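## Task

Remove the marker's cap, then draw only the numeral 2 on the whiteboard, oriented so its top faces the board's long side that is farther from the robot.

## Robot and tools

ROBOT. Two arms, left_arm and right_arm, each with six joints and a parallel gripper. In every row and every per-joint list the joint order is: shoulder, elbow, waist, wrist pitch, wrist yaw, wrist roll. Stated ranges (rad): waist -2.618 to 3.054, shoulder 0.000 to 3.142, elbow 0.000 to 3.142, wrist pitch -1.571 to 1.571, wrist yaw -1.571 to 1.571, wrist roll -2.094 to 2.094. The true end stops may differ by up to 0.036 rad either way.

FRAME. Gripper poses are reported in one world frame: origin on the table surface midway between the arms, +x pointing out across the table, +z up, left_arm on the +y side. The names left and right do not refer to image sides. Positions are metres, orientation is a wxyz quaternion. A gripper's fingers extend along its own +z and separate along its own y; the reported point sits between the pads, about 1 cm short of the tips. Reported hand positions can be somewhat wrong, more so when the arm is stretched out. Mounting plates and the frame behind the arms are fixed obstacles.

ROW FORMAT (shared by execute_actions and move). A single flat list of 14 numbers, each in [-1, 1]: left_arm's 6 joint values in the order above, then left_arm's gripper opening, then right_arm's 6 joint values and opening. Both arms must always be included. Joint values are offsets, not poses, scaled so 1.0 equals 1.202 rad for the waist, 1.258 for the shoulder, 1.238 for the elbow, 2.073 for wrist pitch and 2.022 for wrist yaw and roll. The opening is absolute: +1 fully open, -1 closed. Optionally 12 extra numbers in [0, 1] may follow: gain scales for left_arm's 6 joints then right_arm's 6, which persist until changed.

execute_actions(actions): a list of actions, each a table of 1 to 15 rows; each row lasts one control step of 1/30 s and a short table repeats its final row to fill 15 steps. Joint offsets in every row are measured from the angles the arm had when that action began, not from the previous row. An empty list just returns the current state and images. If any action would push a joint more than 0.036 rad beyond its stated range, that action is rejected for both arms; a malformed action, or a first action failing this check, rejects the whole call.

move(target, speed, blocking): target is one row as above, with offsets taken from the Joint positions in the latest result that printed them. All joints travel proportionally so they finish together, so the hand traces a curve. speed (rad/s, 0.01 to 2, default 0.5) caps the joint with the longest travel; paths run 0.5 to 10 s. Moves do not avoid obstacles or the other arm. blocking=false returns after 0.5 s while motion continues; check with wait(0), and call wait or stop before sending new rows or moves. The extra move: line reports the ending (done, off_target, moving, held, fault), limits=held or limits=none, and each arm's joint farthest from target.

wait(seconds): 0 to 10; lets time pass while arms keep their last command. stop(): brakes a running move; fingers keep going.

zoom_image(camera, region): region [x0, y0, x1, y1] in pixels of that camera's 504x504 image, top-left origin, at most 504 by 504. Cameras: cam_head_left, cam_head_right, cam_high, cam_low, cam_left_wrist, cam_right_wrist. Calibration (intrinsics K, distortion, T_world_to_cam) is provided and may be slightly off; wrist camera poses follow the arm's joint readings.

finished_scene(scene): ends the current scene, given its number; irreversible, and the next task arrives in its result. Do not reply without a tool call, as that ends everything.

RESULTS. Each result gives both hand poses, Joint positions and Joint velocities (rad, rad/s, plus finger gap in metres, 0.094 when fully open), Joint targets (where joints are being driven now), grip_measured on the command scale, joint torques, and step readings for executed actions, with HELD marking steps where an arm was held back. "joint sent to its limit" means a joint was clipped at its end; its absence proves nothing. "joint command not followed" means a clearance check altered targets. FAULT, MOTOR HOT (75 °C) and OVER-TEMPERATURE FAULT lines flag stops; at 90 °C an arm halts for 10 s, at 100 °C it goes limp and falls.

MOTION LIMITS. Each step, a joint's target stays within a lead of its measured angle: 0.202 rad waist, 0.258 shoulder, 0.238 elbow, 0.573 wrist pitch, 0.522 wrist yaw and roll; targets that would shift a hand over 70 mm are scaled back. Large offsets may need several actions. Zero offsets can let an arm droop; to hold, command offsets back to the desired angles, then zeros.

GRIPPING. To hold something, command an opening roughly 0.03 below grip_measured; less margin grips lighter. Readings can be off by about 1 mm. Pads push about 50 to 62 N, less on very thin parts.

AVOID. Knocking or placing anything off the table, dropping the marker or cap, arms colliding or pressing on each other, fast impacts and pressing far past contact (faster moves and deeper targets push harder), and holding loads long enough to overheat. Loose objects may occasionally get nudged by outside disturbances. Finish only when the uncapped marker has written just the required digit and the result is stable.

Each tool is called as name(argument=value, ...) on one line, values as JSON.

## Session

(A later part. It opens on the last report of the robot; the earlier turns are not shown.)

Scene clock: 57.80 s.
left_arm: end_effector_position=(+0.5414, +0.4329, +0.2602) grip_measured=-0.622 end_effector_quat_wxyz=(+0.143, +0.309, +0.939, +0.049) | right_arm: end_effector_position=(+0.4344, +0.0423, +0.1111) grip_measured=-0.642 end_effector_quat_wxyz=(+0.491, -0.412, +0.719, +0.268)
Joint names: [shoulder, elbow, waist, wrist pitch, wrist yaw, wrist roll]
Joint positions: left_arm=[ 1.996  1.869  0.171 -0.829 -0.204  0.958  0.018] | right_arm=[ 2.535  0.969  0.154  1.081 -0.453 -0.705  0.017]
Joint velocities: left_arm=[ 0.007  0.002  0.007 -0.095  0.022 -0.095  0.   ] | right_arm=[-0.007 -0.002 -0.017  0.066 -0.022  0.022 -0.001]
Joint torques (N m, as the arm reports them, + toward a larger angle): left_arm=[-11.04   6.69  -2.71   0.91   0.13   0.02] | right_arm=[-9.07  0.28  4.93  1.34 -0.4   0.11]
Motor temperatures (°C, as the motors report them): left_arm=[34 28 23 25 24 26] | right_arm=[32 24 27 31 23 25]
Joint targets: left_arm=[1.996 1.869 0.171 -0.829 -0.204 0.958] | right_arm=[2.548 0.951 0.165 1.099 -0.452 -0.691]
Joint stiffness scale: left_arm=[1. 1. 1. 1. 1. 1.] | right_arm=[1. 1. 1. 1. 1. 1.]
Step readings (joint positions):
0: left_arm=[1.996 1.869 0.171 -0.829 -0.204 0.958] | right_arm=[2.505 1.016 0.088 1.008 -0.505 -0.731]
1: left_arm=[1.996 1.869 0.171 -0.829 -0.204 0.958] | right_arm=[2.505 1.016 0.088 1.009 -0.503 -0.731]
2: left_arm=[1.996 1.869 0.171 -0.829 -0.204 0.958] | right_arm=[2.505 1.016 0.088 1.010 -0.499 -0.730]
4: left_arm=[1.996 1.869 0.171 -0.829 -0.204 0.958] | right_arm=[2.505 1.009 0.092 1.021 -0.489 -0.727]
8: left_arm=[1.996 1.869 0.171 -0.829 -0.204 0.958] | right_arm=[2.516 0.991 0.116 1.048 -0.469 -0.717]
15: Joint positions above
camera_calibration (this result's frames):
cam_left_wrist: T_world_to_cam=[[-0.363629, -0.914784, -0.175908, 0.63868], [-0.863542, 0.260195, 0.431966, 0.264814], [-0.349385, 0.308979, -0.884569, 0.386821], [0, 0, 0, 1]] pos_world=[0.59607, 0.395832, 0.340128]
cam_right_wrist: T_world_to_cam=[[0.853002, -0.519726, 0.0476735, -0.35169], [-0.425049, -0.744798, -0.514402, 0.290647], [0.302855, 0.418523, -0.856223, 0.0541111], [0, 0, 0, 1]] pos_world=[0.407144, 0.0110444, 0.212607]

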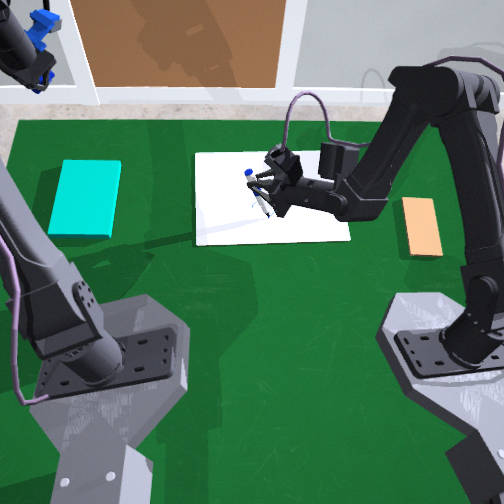

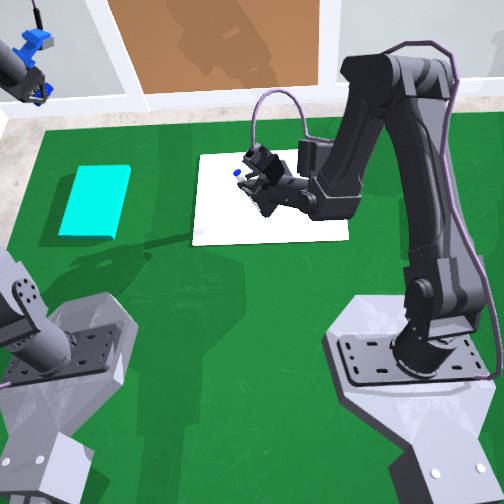

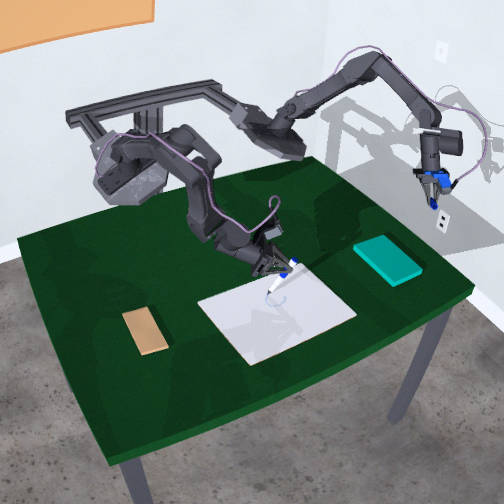

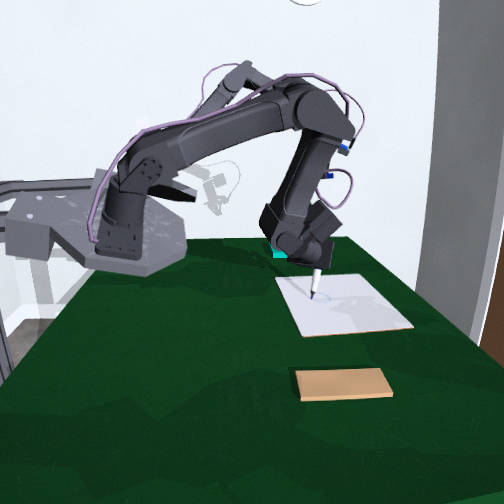

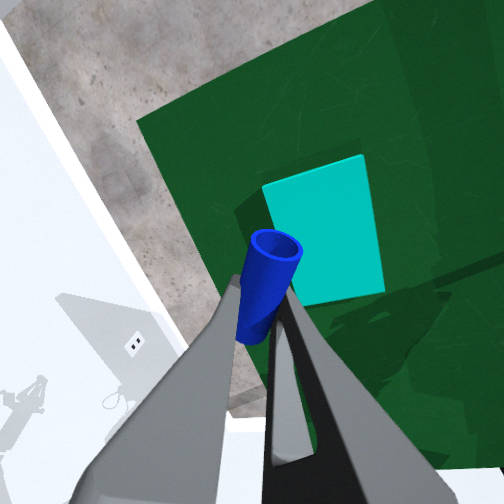

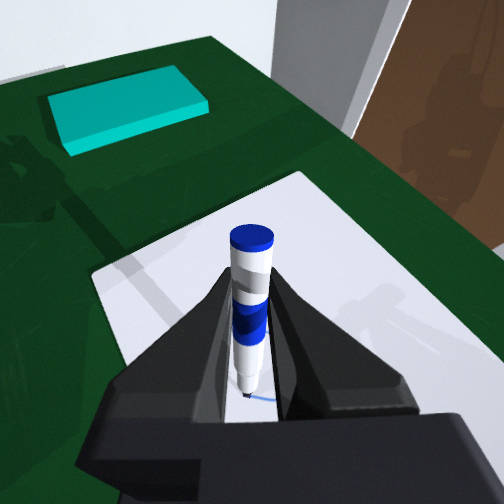

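execute_actions(actions=[[[0,0,0,0,0,0,-0.78,0.008,-0.016,0.014,0.011,0.003,0.008,-0.8],[0,0,0,0,0,0,-0.78,0.011,-0.018,0.020,0.015,0.006,0.010,-0.8],[0,0,0,0,0,0,-0.78,0.014,-0.020,0.025,0.018,0.008,0.012,-0.8],[0,0,0,0,0,0,-0.78,0.017,-0.022,0.031,0.021,0.011,0.014,-0.8],[0,0,0,0,0,0,-0.78,0.020,-0.024,0.036,0.025,0.013,0.016,-0.8],[0,0,0,0,0,0,-0.78,0.023,-0.026,0.042,0.028,0.016,0.018,-0.8],[0,0,0,0,0,0,-0.78,0.026,-0.028,0.047,0.031,0.018,0.020,-0.8],[0,0,0,0,0,0,-0.78,0.029,-0.030,0.053,0.035,0.021,0.022,-0.8],[0,0,0,0,0,0,-0.78,0.031,-0.032,0.058,0.038,0.024,0.024,-0.8],[0,0,0,0,0,0,-0.78,0.034,-0.033,0.064,0.041,0.026,0.025,-0.8]]])

Scene clock: 58.83 s.
left_arm: end_effector_position=(+0.5414, +0.4329, +0.2602) grip_measured=-0.622 end_effector_quat_wxyz=(+0.143, +0.309, +0.939, +0.049) | right_arm: end_effector_position=(+0.4140, +0.0627, +0.1108) grip_measured=-0.642 end_effector_quat_wxyz=(+0.485, -0.412, +0.721, +0.273)
Joint names: [shoulder, elbow, waist, wrist pitch, wrist yaw, wrist roll]
Joint positions: left_arm=[ 1.996  1.869  0.171 -0.829 -0.204  0.958  0.018] | right_arm=[ 2.569  0.945  0.219  1.141 -0.401 -0.667  0.017]
Joint velocities: left_arm=[-0.012  0.007  0.002 -0.037 -0.037  0.022 -0.   ] | right_arm=[ 0.007 -0.007 -0.002 -0.022 -0.007  0.037  0.   ]
Joint torques (N m, as the arm reports them, + toward a larger angle): left_arm=[-11.02   6.69  -2.68   0.9    0.14   0.02] | right_arm=[-9.11  0.37  5.06  1.44 -0.39  0.06]
Motor temperatures (°C, as the motors report them): left_arm=[34 28 23 25 24 26] | right_arm=[32 24 27 31 23 25]
Joint targets: left_arm=[1.996 1.869 0.171 -0.829 -0.204 0.958] | right_arm=[2.578 0.928 0.230 1.166 -0.400 -0.655]
Joint stiffness scale: left_arm=[1. 1. 1. 1. 1. 1.] | right_arm=[1. 1. 1. 1. 1. 1.]
Step readings (joint positions):
0: left_arm=[1.996 1.869 0.171 -0.829 -0.204 0.958] | right_arm=[2.535 0.969 0.154 1.084 -0.449 -0.696]
1: left_arm=[1.996 1.869 0.171 -0.829 -0.204 0.958] | right_arm=[2.535 0.969 0.154 1.084 -0.448 -0.695]
2: left_arm=[1.996 1.869 0.171 -0.829 -0.204 0.958] | right_arm=[2.535 0.969 0.154 1.086 -0.446 -0.694]
4: left_arm=[1.996 1.869 0.171 -0.829 -0.204 0.958] | right_arm=[2.535 0.969 0.159 1.091 -0.438 -0.691]
8: left_arm=[1.996 1.869 0.171 -0.829 -0.204 0.958] | right_arm=[2.547 0.964 0.183 1.116 -0.418 -0.680]
15: Joint positions above
camera_calibration (this result's frames):
cam_left_wrist: T_world_to_cam=[[-0.363629, -0.914784, -0.175908, 0.63868], [-0.863542, 0.260195, 0.431966, 0.264814], [-0.349385, 0.308979, -0.884569, 0.386821], [0, 0, 0, 1]] pos_world=[0.59607, 0.395832, 0.340128]
cam_right_wrist: T_world_to_cam=[[0.857071, -0.514042, 0.0344926, -0.324211], [-0.427181, -0.746479, -0.510182, 0.297494], [0.288003, 0.422527, -0.859375, 0.0577992], [0, 0, 0, 1]] pos_world=[0.388309, 0.030993, 0.21263]

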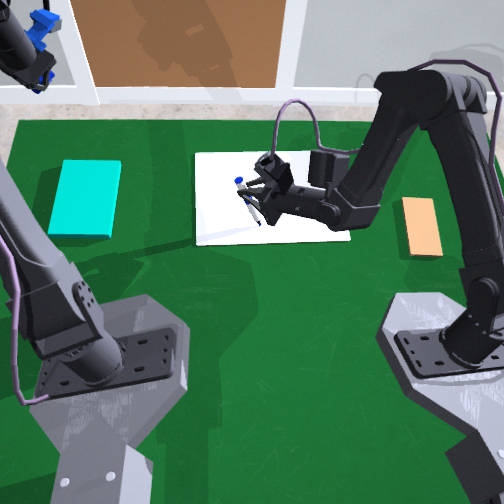

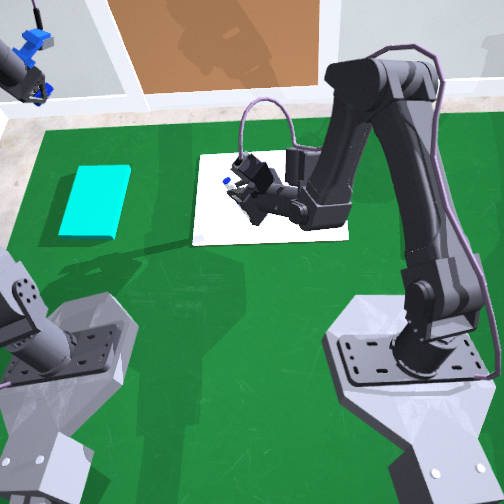

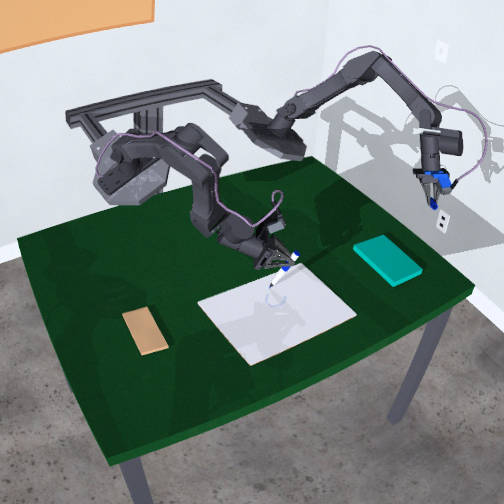

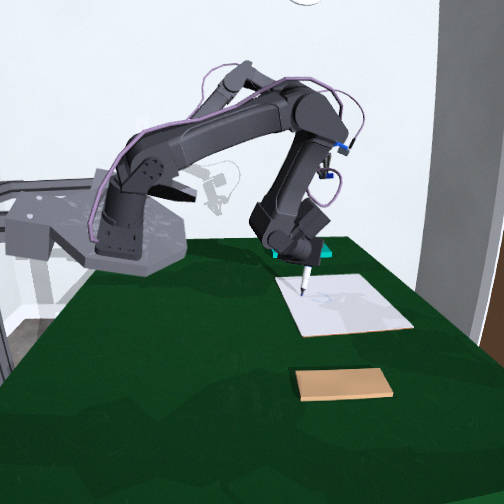

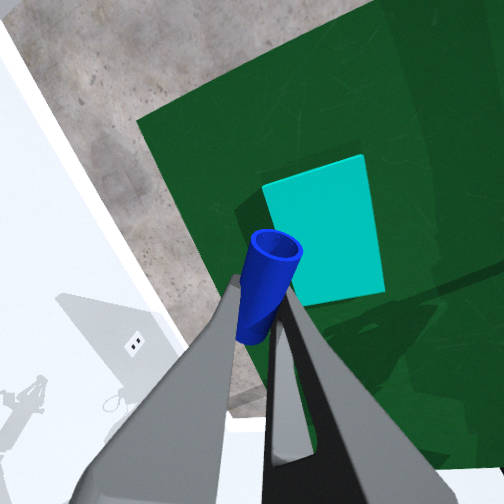

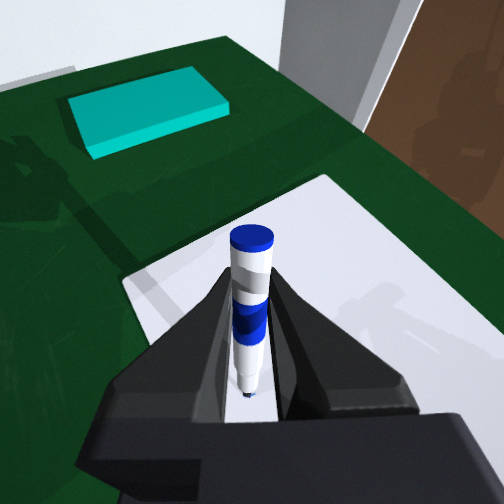

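execute_actions(actions=[[[0,0,0,0,0,0,-0.78,0.008,-0.016,0.014,0.015,0.003,0.007,-0.8],[0,0,0,0,0,0,-0.78,0.011,-0.018,0.019,0.018,0.006,0.009,-0.8],[0,0,0,0,0,0,-0.78,0.014,-0.020,0.024,0.021,0.008,0.011,-0.8],[0,0,0,0,0,0,-0.78,0.017,-0.022,0.029,0.024,0.011,0.012,-0.8],[0,0,0,0,0,0,-0.78,0.020,-0.024,0.034,0.027,0.013,0.014,-0.8],[0,0,0,0,0,0,-0.78,0.023,-0.026,0.039,0.030,0.016,0.016,-0.8],[0,0,0,0,0,0,-0.78,0.026,-0.028,0.044,0.033,0.018,0.017,-0.8],[0,0,0,0,0,0,-0.78,0.029,-0.030,0.049,0.036,0.021,0.019,-0.8],[0,0,0,0,0,0,-0.78,0.031,-0.032,0.054,0.039,0.023,0.021,-0.8],[0,0,0,0,0,0,-0.78,0.034,-0.033,0.059,0.042,0.025,0.022,-0.8]]])

Scene clock: 59.83 s.
left_arm: end_effector_position=(+0.5414, +0.4329, +0.2602) grip_measured=-0.622 end_effector_quat_wxyz=(+0.143, +0.309, +0.939, +0.049) | right_arm: end_effector_position=(+0.3945, +0.0788, +0.1104) grip_measured=-0.642 end_effector_quat_wxyz=(+0.482, -0.412, +0.722, +0.276)
Joint names: [shoulder, elbow, waist, wrist pitch, wrist yaw, wrist roll]
Joint positions: left_arm=[ 1.996  1.869  0.171 -0.829 -0.204  0.958  0.018] | right_arm=[ 2.603  0.921  0.277  1.202 -0.351 -0.635  0.017]
Joint velocities: left_arm=[-0.012  0.017 -0.017 -0.022  0.022  0.066 -0.001] | right_arm=[ 0.002 -0.022 -0.002  0.125  0.037  0.081 -0.   ]
Joint torques (N m, as the arm reports them, + toward a larger angle): left_arm=[-11.     6.74  -2.68   0.91   0.14   0.03] | right_arm=[-9.    0.18  5.25  1.45 -0.39  0.07]
Motor temperatures (°C, as the motors report them): left_arm=[34 28 23 25 24 26] | right_arm=[32 24 27 31 23 25]
Joint targets: left_arm=[1.996 1.869 0.171 -0.829 -0.204 0.958] | right_arm=[2.612 0.904 0.290 1.228 -0.350 -0.623]
Joint stiffness scale: left_arm=[1. 1. 1. 1. 1. 1.] | right_arm=[1. 1. 1. 1. 1. 1.]
Step readings (joint positions):
0: left_arm=[1.996 1.869 0.171 -0.829 -0.204 0.958] | right_arm=[2.569 0.945 0.219 1.147 -0.394 -0.660]
1: left_arm=[1.996 1.869 0.171 -0.829 -0.204 0.958] | right_arm=[2.569 0.945 0.219 1.148 -0.393 -0.660]
2: left_arm=[1.996 1.869 0.171 -0.829 -0.204 0.958] | right_arm=[2.569 0.945 0.219 1.149 -0.391 -0.659]
4: left_arm=[1.996 1.869 0.171 -0.829 -0.204 0.958] | right_arm=[2.569 0.945 0.223 1.155 -0.384 -0.656]
8: left_arm=[1.996 1.869 0.171 -0.829 -0.204 0.958] | right_arm=[2.581 0.940 0.245 1.180 -0.366 -0.647]
15: Joint positions above
camera_calibration (this result's frames):
cam_left_wrist: T_world_to_cam=[[-0.363629, -0.914784, -0.175908, 0.63868], [-0.863542, 0.260195, 0.431966, 0.264814], [-0.349385, 0.308979, -0.884569, 0.386821], [0, 0, 0, 1]] pos_world=[0.59607, 0.395832, 0.340128]
cam_right_wrist: T_world_to_cam=[[0.858669, -0.511816, 0.0270619, -0.299254], [-0.429532, -0.74742, -0.506819, 0.301616], [0.279625, 0.423566, -0.861627, 0.0598076], [0, 0, 0, 1]] pos_world=[0.36979, 0.0469388, 0.212495]

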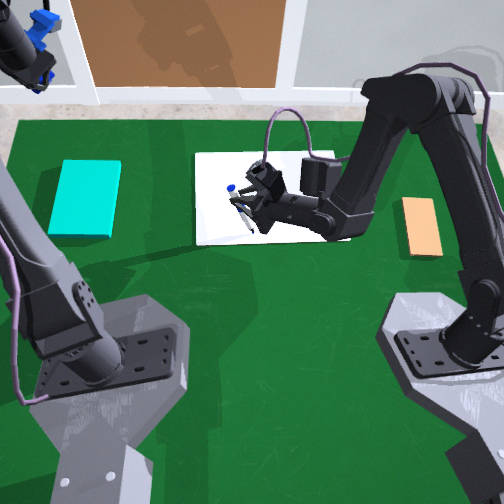

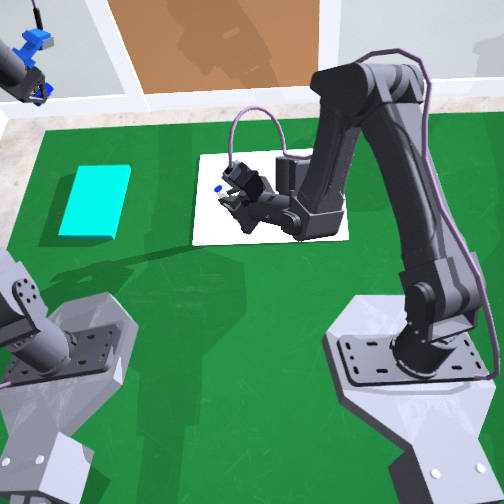

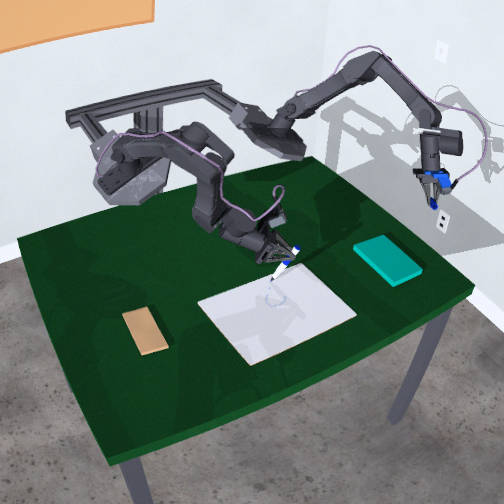

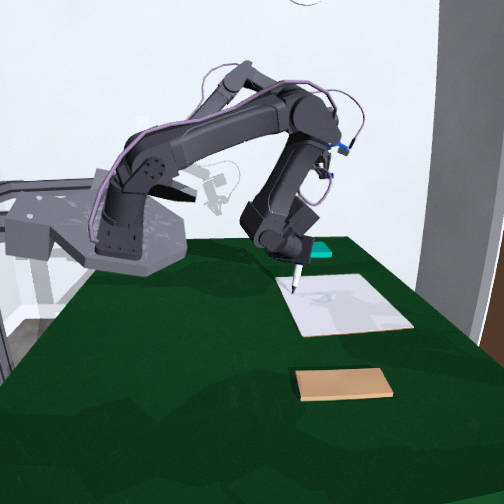

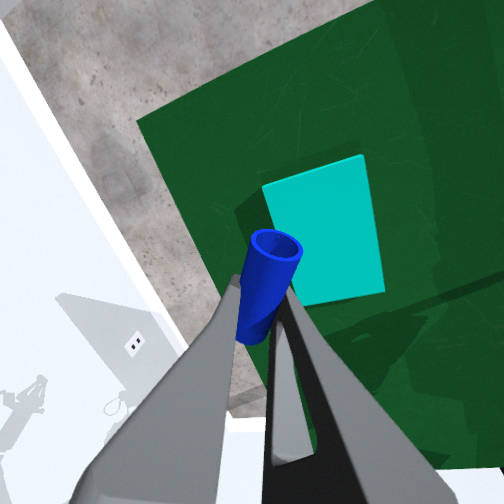

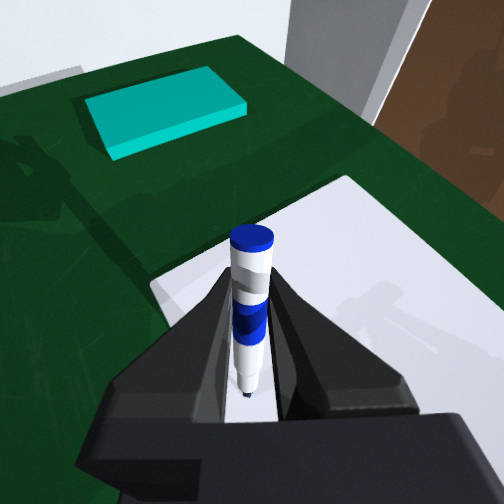

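execute_actions(actions=[[[0,0,0,0,0,0,-0.78,-0.012,-0.018,-0.006,0.012,-0.004,0.000,-0.8],[0,0,0,0,0,0,-0.78,-0.024,-0.022,-0.015,0.013,-0.008,-0.003,-0.8],[0,0,0,0,0,0,-0.78,-0.029,-0.028,-0.022,0.014,-0.011,-0.005,-0.8],[0,0,0,0,0,0,-0.78,-0.032,-0.033,-0.028,0.016,-0.014,-0.007,-0.8],[0,0,0,0,0,0,-0.78,-0.035,-0.039,-0.034,0.017,-0.017,-0.009,-0.8],[0,0,0,0,0,0,-0.78,-0.038,-0.045,-0.039,0.018,-0.020,-0.011,-0.8],[0,0,0,0,0,0,-0.78,-0.040,-0.050,-0.045,0.020,-0.024,-0.013,-0.8],[0,0,0,0,0,0,-0.78,-0.043,-0.056,-0.051,0.021,-0.027,-0.015,-0.8],[0,0,0,0,0,0,-0.78,-0.046,-0.061,-0.056,0.023,-0.030,-0.017,-0.8],[0,0,0,0,0,0,-0.78,-0.048,-0.067,-0.062,0.024,-0.033,-0.018,-0.8]]])

Scene clock: 60.80 s.
left_arm: end_effector_position=(+0.5414, +0.4329, +0.2602) grip_measured=-0.622 end_effector_quat_wxyz=(+0.143, +0.309, +0.939, +0.049) | right_arm: end_effector_position=(+0.3997, +0.0480, +0.1100) grip_measured=-0.642 end_effector_quat_wxyz=(+0.489, -0.402, +0.726, +0.269)
Joint names: [shoulder, elbow, waist, wrist pitch, wrist yaw, wrist roll]
Joint positions: left_arm=[ 1.996  1.869  0.171 -0.829 -0.204  0.958  0.018] | right_arm=[ 2.572  0.86   0.201  1.242 -0.4   -0.657  0.017]
Joint velocities: left_arm=[-0.002 -0.012 -0.012  0.037 -0.081  0.007  0.   ] | right_arm=[-0.012 -0.002  0.007 -0.037 -0.022 -0.051  0.   ]
Joint torques (N m, as the arm reports them, + toward a larger angle): left_arm=[-11.03   6.7   -2.7    0.9    0.12   0.03] | right_arm=[-11.8   -0.61   3.95   1.33  -0.53  -0.08]
Motor temperatures (°C, as the motors report them): left_arm=[34 28 23 25 24 26] | right_arm=[32 24 27 31 23 25]
Joint targets: left_arm=[1.996 1.869 0.171 -0.829 -0.204 0.958] | right_arm=[2.543 0.838 0.202 1.252 -0.418 -0.671]
Joint stiffness scale: left_arm=[1. 1. 1. 1. 1. 1.] | right_arm=[1. 1. 1. 1. 1. 1.]
Step readings (joint positions):
0: left_arm=[1.996 1.869 0.171 -0.829 -0.204 0.958] | right_arm=[2.603 0.921 0.277 1.208 -0.344 -0.629]
1: left_arm=[1.996 1.869 0.171 -0.829 -0.204 0.958] | right_arm=[2.603 0.921 0.276 1.208 -0.344 -0.629]
2: left_arm=[1.996 1.869 0.171 -0.829 -0.204 0.958] | right_arm=[2.603 0.921 0.274 1.209 -0.346 -0.630]
4: left_arm=[1.996 1.869 0.171 -0.829 -0.204 0.958] | right_arm=[2.602 0.915 0.264 1.214 -0.355 -0.632]
8: left_arm=[1.996 1.869 0.171 -0.829 -0.204 0.958] | right_arm=[2.585 0.886 0.233 1.227 -0.376 -0.642]
15: Joint positions above
camera_calibration (this result's frames):
cam_left_wrist: T_world_to_cam=[[-0.363629, -0.914784, -0.175908, 0.63868], [-0.863542, 0.260195, 0.431966, 0.264814], [-0.349385, 0.308979, -0.884569, 0.386821], [0, 0, 0, 1]] pos_world=[0.59607, 0.395832, 0.340128]
cam_right_wrist: T_world_to_cam=[[0.843772, -0.535757, 0.0318481, -0.312851], [-0.446324, -0.733404, -0.512751, 0.287355], [0.298067, 0.41843, -0.857947, 0.063489], [0, 0, 0, 1]] pos_world=[0.373305, 0.0165694, 0.211775]

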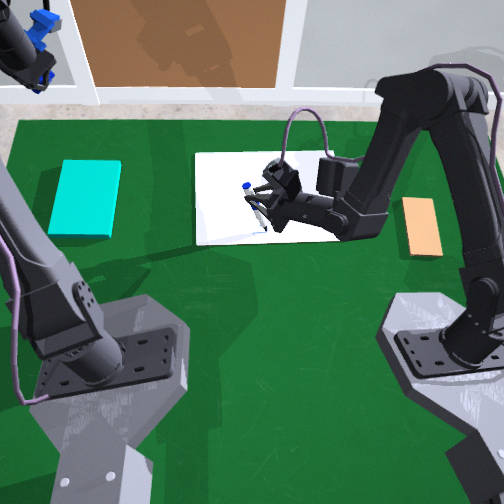

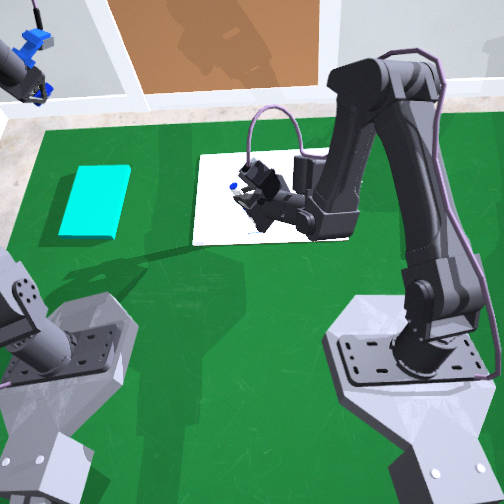

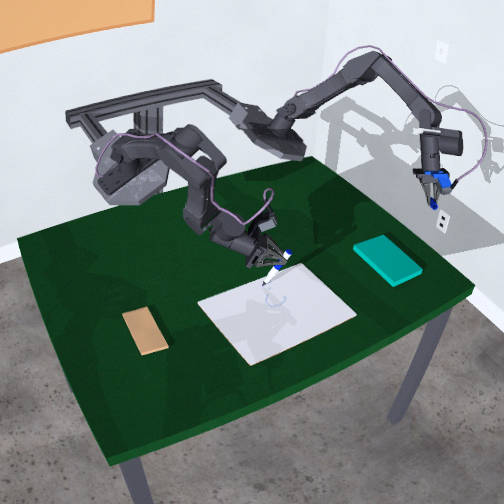

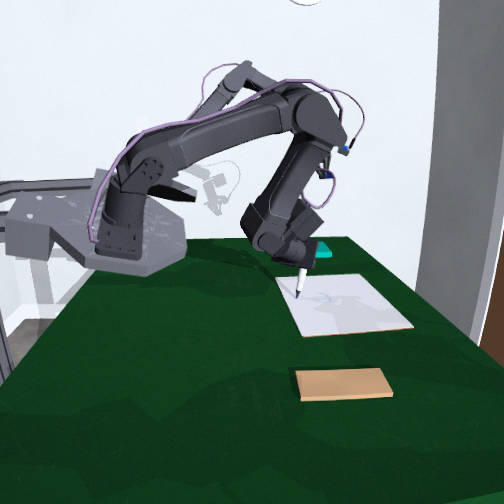

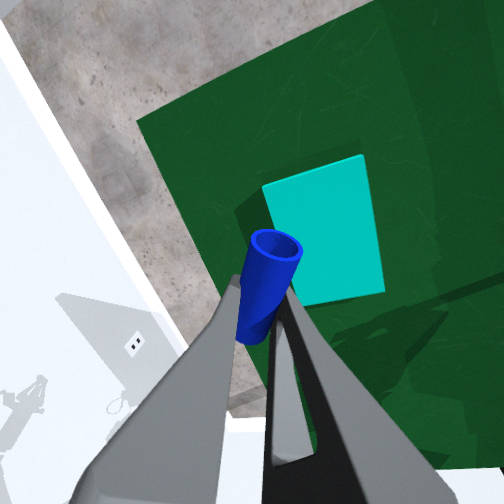

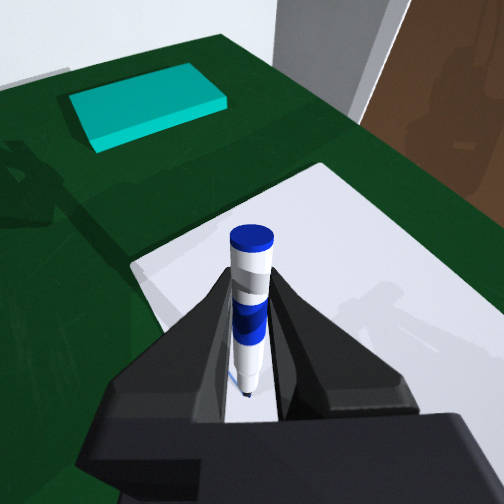

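execute_actions(actions=[[[0,0,0,0,0,0,-0.78,-0.026,-0.023,-0.005,0.006,-0.012,-0.009,-0.8],[0,0,0,0,0,0,-0.78,-0.029,-0.028,-0.010,0.008,-0.015,-0.011,-0.8],[0,0,0,0,0,0,-0.78,-0.032,-0.033,-0.015,0.009,-0.018,-0.013,-0.8],[0,0,0,0,0,0,-0.78,-0.035,-0.038,-0.020,0.010,-0.021,-0.015,-0.8],[0,0,0,0,0,0,-0.78,-0.038,-0.043,-0.026,0.012,-0.025,-0.017,-0.8],[0,0,0,0,0,0,-0.78,-0.040,-0.049,-0.031,0.013,-0.028,-0.018,-0.8],[0,0,0,0,0,0,-0.78,-0.043,-0.054,-0.036,0.014,-0.031,-0.020,-0.8],[0,0,0,0,0,0,-0.78,-0.046,-0.059,-0.041,0.016,-0.034,-0.022,-0.8],[0,0,0,0,0,0,-0.78,-0.049,-0.064,-0.046,0.017,-0.037,-0.024,-0.8],[0,0,0,0,0,0,-0.78,-0.052,-0.069,-0.051,0.018,-0.040,-0.026,-0.8]]])

move(target=[0,0,0,0,0,0,-0.78,-0.3,0,0,0,0,0,-0.8], speed=0.5)

move(target=[0,0,0,0,0,0,-0.78,-0.2,0,-0.4,0,0,0,-0.8], speed=0.8)

zoom_image(camera="cam_head_left", region=[190,140,360,250])

Scene clock: 61.93 s.
left_arm: end_effector_position=(+0.5414, +0.4329, +0.2602) grip_measured=-0.622 end_effector_quat_wxyz=(+0.143, +0.309, +0.939, +0.049) | right_arm: end_effector_position=(+0.3959, +0.0228, +0.1100) grip_measured=-0.642 end_effector_quat_wxyz=(+0.491, -0.405, +0.725, +0.265)
Joint names: [shoulder, elbow, waist, wrist pitch, wrist yaw, wrist roll]
Joint positions: left_arm=[ 1.996  1.869  0.171 -0.829 -0.204  0.958  0.018] | right_arm=[ 2.539  0.796  0.137  1.261 -0.454 -0.697  0.017]
Joint velocities: left_arm=[-0.007 -0.007  0.002  0.007  0.022  0.139 -0.   ] | right_arm=[-0.012 -0.012 -0.022  0.022 -0.022 -0.051 -0.   ]
Joint torques (N m, as the arm reports them, + toward a larger angle): left_arm=[-11.     6.73  -2.69   0.9    0.13   0.02] | right_arm=[-11.73  -0.84   3.88   1.38  -0.63  -0.09]
Motor temperatures (°C, as the motors report them): left_arm=[34 28 23 25 24 26] | right_arm=[32 24 27 31 23 25]
Joint targets: left_arm=[1.996 1.869 0.171 -0.829 -0.204 0.958] | right_arm=[2.506 0.775 0.140 1.280 -0.481 -0.710]
Joint stiffness scale: left_arm=[1. 1. 1. 1. 1. 1.] | right_arm=[1. 1. 1. 1. 1. 1.]
Step readings (joint positions):
0: left_arm=[1.996 1.869 0.171 -0.829 -0.204 0.958] | right_arm=[2.572 0.860 0.201 1.242 -0.402 -0.663]
1: left_arm=[1.996 1.869 0.171 -0.829 -0.204 0.958] | right_arm=[2.572 0.859 0.201 1.243 -0.404 -0.664]
2: left_arm=[1.996 1.869 0.171 -0.829 -0.204 0.958] | right_arm=[2.572 0.857 0.200 1.244 -0.406 -0.665]
4: left_arm=[1.996 1.869 0.171 -0.829 -0.204 0.958] | right_arm=[2.568 0.847 0.193 1.247 -0.413 -0.670]
8: left_arm=[1.996 1.869 0.171 -0.829 -0.204 0.958] | right_arm=[2.552 0.820 0.166 1.253 -0.432 -0.681]
15: Joint positions above
camera_calibration (this result's frames):
cam_left_wrist: T_world_to_cam=[[-0.363629, -0.914784, -0.175908, 0.63868], [-0.863542, 0.260195, 0.431966, 0.264814], [-0.349385, 0.308979, -0.884569, 0.386821], [0, 0, 0, 1]] pos_world=[0.59607, 0.395832, 0.340128]
cam_right_wrist: T_world_to_cam=[[0.843557, -0.535457, 0.0411949, -0.324152], [-0.442601, -0.736614, -0.511375, 0.265596], [0.304164, 0.413141, -0.85837, 0.0728743], [0, 0, 0, 1]] pos_world=[0.368828, -0.00803485, 0.211726]

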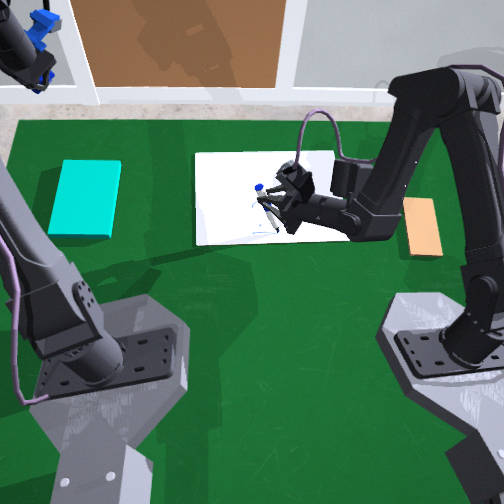

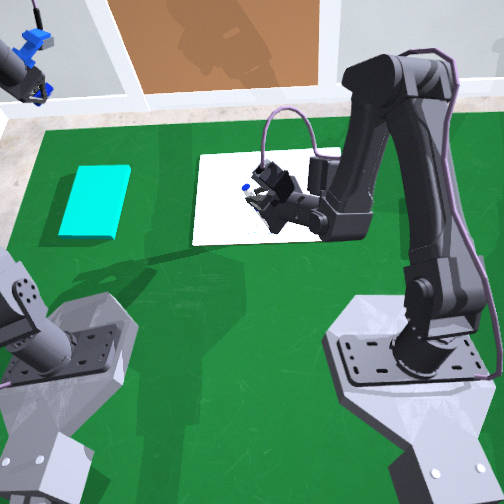

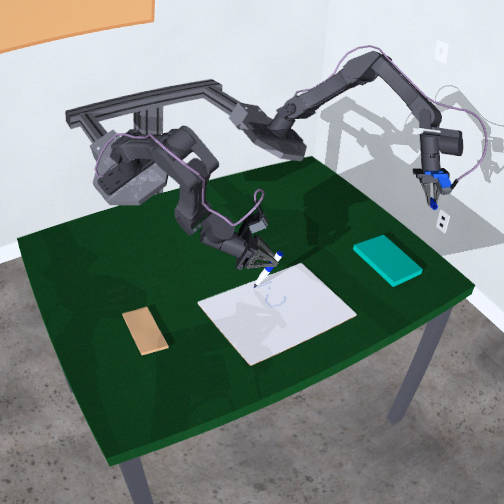

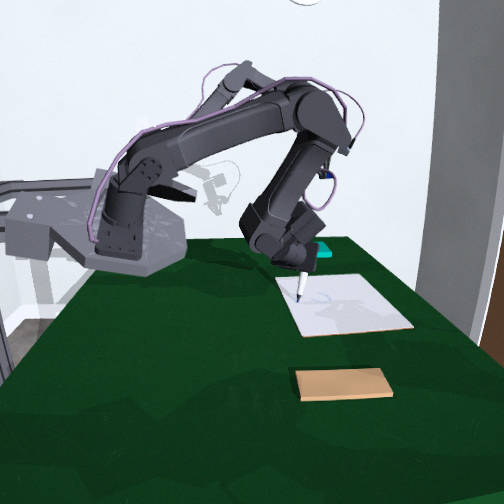

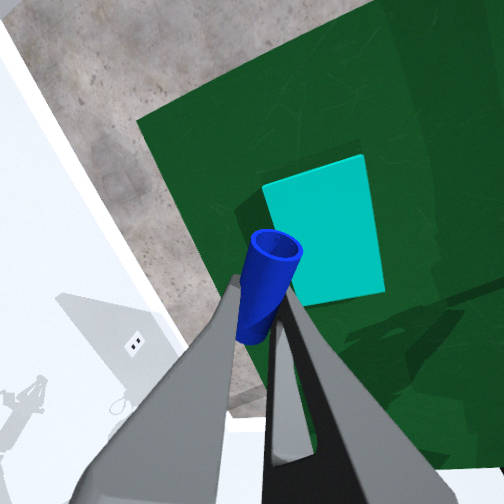

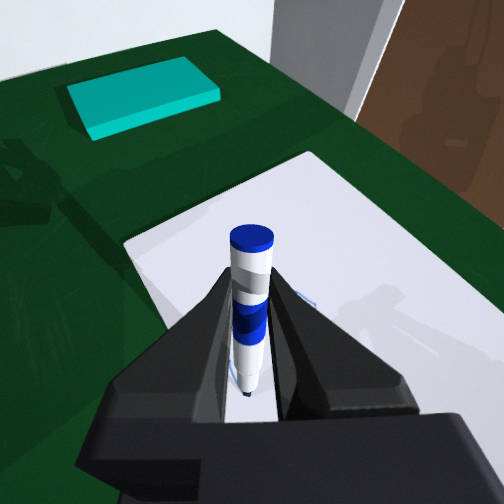

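Scene clock: 63.20 s.
left_arm: end_effector_position=(+0.5414, +0.4329, +0.2602) grip_measured=-0.622 end_effector_quat_wxyz=(+0.143, +0.309, +0.939, +0.049) | right_arm: end_effector_position=(+0.4870, -0.0088, +0.2494) grip_measured=-0.642 end_effector_quat_wxyz=(+0.629, -0.372, +0.654, +0.196)
Joint names: [shoulder, elbow, waist, wrist pitch, wrist yaw, wrist roll]
Joint positions: left_arm=[ 1.996  1.869  0.171 -0.829 -0.204  0.958  0.018] | right_arm=[ 2.185  0.796  0.137  1.255 -0.444 -0.698  0.017]
Joint velocities: left_arm=[-0.007 -0.012 -0.002  0.022  0.022 -0.066 -0.   ] | right_arm=[-0.002  0.002  0.007  0.022 -0.022  0.007 -0.001]
Joint torques (N m, as the arm reports them, + toward a larger angle): left_arm=[-11.01   6.69  -2.67   0.9    0.13   0.03] | right_arm=[-11.52   3.17   3.52   1.46  -0.39   0.01]
Motor temperatures (°C, as the motors report them): left_arm=[34 28 23 25 24 26] | right_arm=[33 24 27 32 23 25]
Joint targets: left_arm=[1.996 1.869 0.171 -0.829 -0.204 0.958] | right_arm=[2.162 0.796 0.137 1.262 -0.453 -0.698]
Joint stiffness scale: left_arm=[1. 1. 1. 1. 1. 1.] | right_arm=[1. 1. 1. 1. 1. 1.]
move: off_target (right_arm); limits=none; left_arm: farthest joint: the waist, 0.000 radians from its target (0.000 radians at the start); right_arm: farthest joint: the shoulder, 0.024 radians from its target (0.377 radians at the start)
camera_calibration (this result's frames):
cam_left_wrist: T_world_to_cam=[[-0.363629, -0.914784, -0.175908, 0.63868], [-0.863542, 0.260195, 0.431966, 0.264814], [-0.349385, 0.308979, -0.884569, 0.386821], [0, 0, 0, 1]] pos_world=[0.59607, 0.395832, 0.340128]
cam_right_wrist: T_world_to_cam=[[0.720769, -0.651592, 0.236472, -0.413585], [-0.345391, -0.633374, -0.69249, 0.352684], [0.600996, 0.41745, -0.681571, -0.0106921], [0, 0, 0, 1]] pos_world=[0.426339, -0.0416444, 0.334744]

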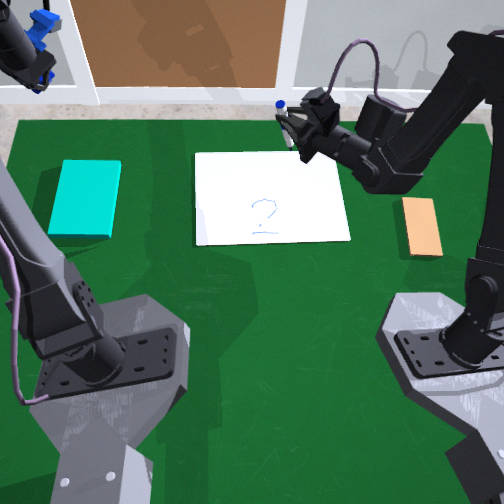

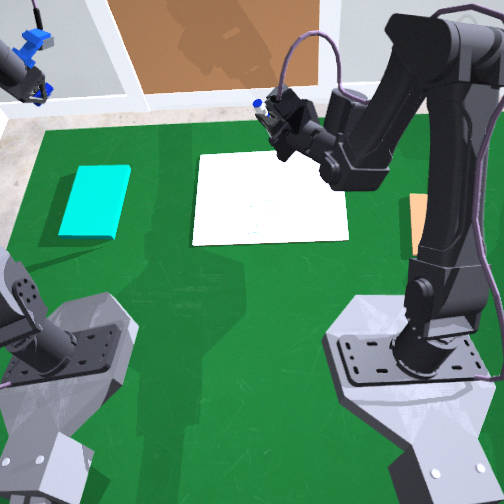

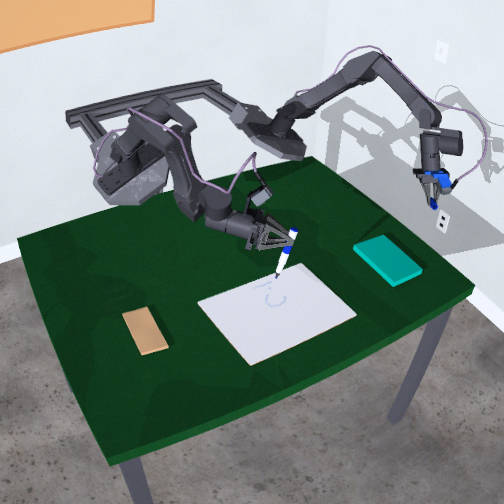

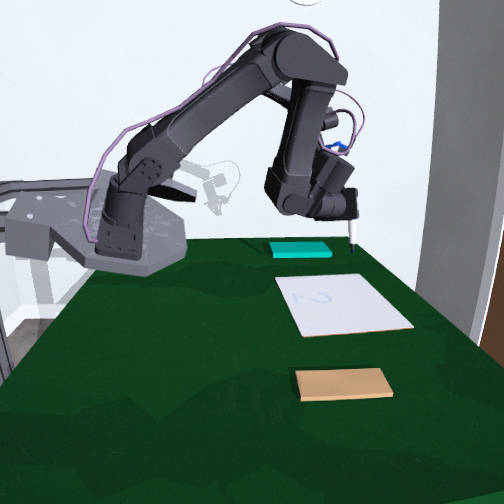

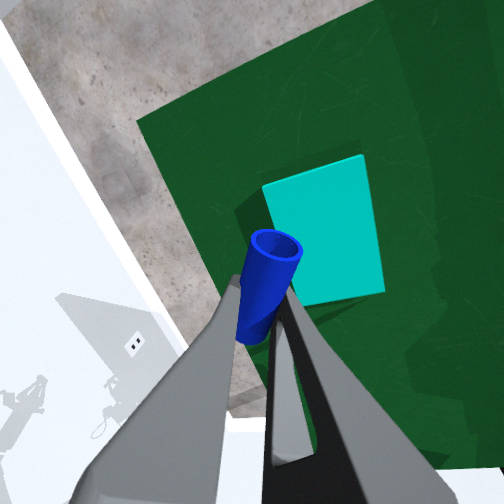

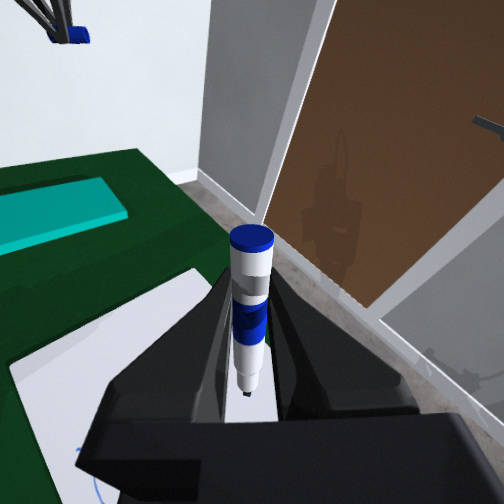

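Scene clock: 64.23 s.
left_arm: end_effector_position=(+0.5414, +0.4329, +0.2602) grip_measured=-0.622 end_effector_quat_wxyz=(+0.143, +0.309, +0.939, +0.049) | right_arm: end_effector_position=(+0.5594, -0.2702, +0.2615) grip_measured=-0.642 end_effector_quat_wxyz=(+0.651, -0.240, +0.720, -0.032)
Joint names: [shoulder, elbow, waist, wrist pitch, wrist yaw, wrist roll]
Joint positions: left_arm=[ 1.996  1.869  0.171 -0.829 -0.204  0.958  0.018] | right_arm=[ 1.963  0.796 -0.354  1.245 -0.432 -0.698  0.017]
Joint velocities: left_arm=[-0.002  0.007 -0.007 -0.051 -0.007  0.066 -0.   ] | right_arm=[-0.012  0.012 -0.002  0.007  0.037  0.066  0.001]
Joint torques (N m, as the arm reports them, + toward a larger angle): left_arm=[-11.04   6.71  -2.7    0.91   0.13   0.02] | right_arm=[-12.41   3.84   3.07   1.61  -0.33   0.02]
Motor temperatures (°C, as the motors report them): left_arm=[35 28 23 25 24 26] | right_arm=[33 24 27 32 23 25]
Joint targets: left_arm=[1.996 1.869 0.171 -0.829 -0.204 0.958] | right_arm=[1.934 0.796 -0.344 1.255 -0.444 -0.698]
Joint stiffness scale: left_arm=[1. 1. 1. 1. 1. 1.] | right_arm=[1. 1. 1. 1. 1. 1.]
move: off_target (right_arm); limits=none; left_arm: farthest joint: the waist, 0.000 radians from its target (0.000 radians at the start); right_arm: farthest joint: the shoulder, 0.029 radians from its target (0.252 radians at the start)
camera_calibration (this result's frames):
cam_left_wrist: T_world_to_cam=[[-0.363629, -0.914784, -0.175908, 0.63868], [-0.863542, 0.260195, 0.431966, 0.264814], [-0.349385, 0.308979, -0.884569, 0.386821], [0, 0, 0, 1]] pos_world=[0.59607, 0.395832, 0.340128]
cam_right_wrist: T_world_to_cam=[[0.290705, -0.87668, 0.383305, -0.497554], [-0.599736, -0.479097, -0.640923, 0.391008], [0.745525, -0.0435618, -0.665052, -0.146599], [0, 0, 0, 1]] pos_world=[0.488436, -0.255251, 0.343825]

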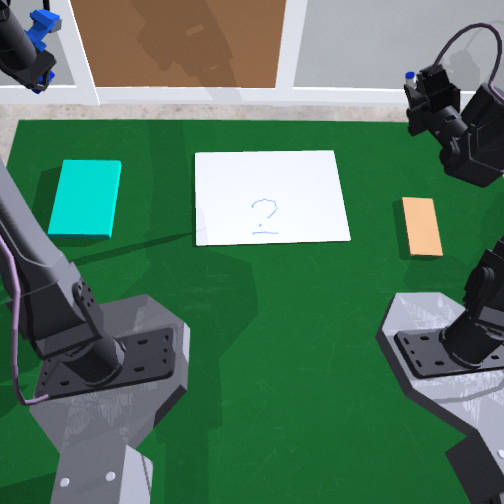

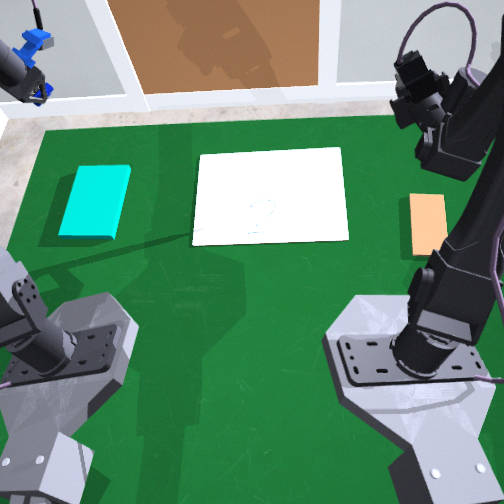

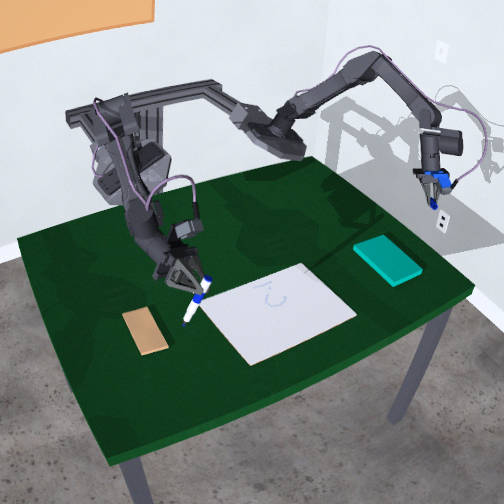

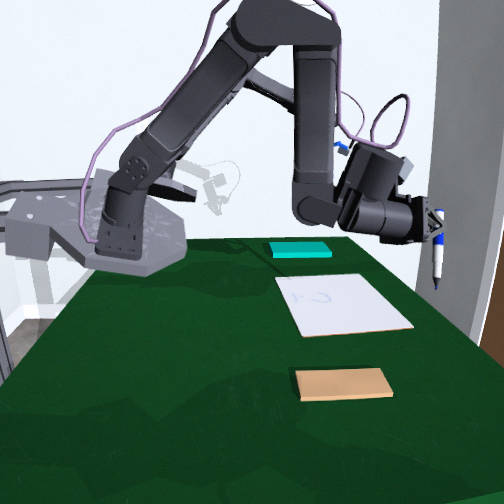

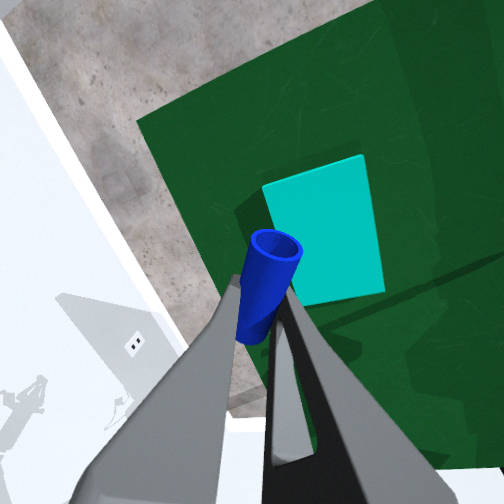

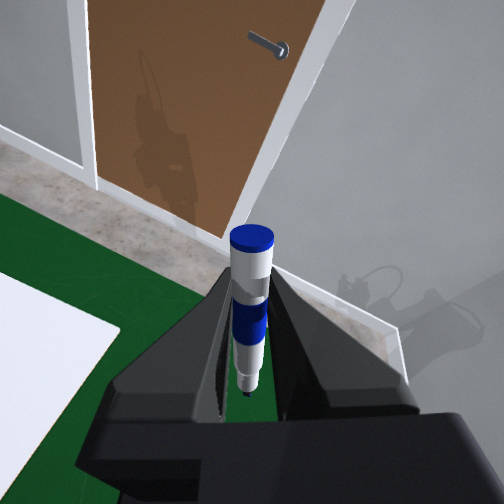

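Region (190, 140, 360, 250) of cam_head_left's 504x504 image, scaled by 2.965, with more detail than that image has; it fills the top 326 rows of this view, and the rest is white.

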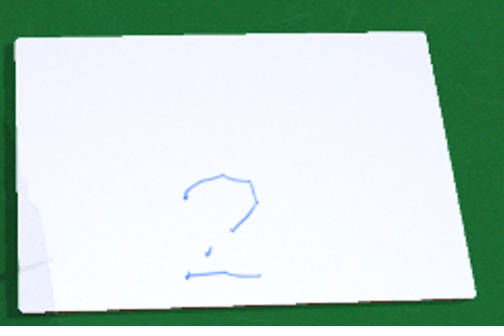

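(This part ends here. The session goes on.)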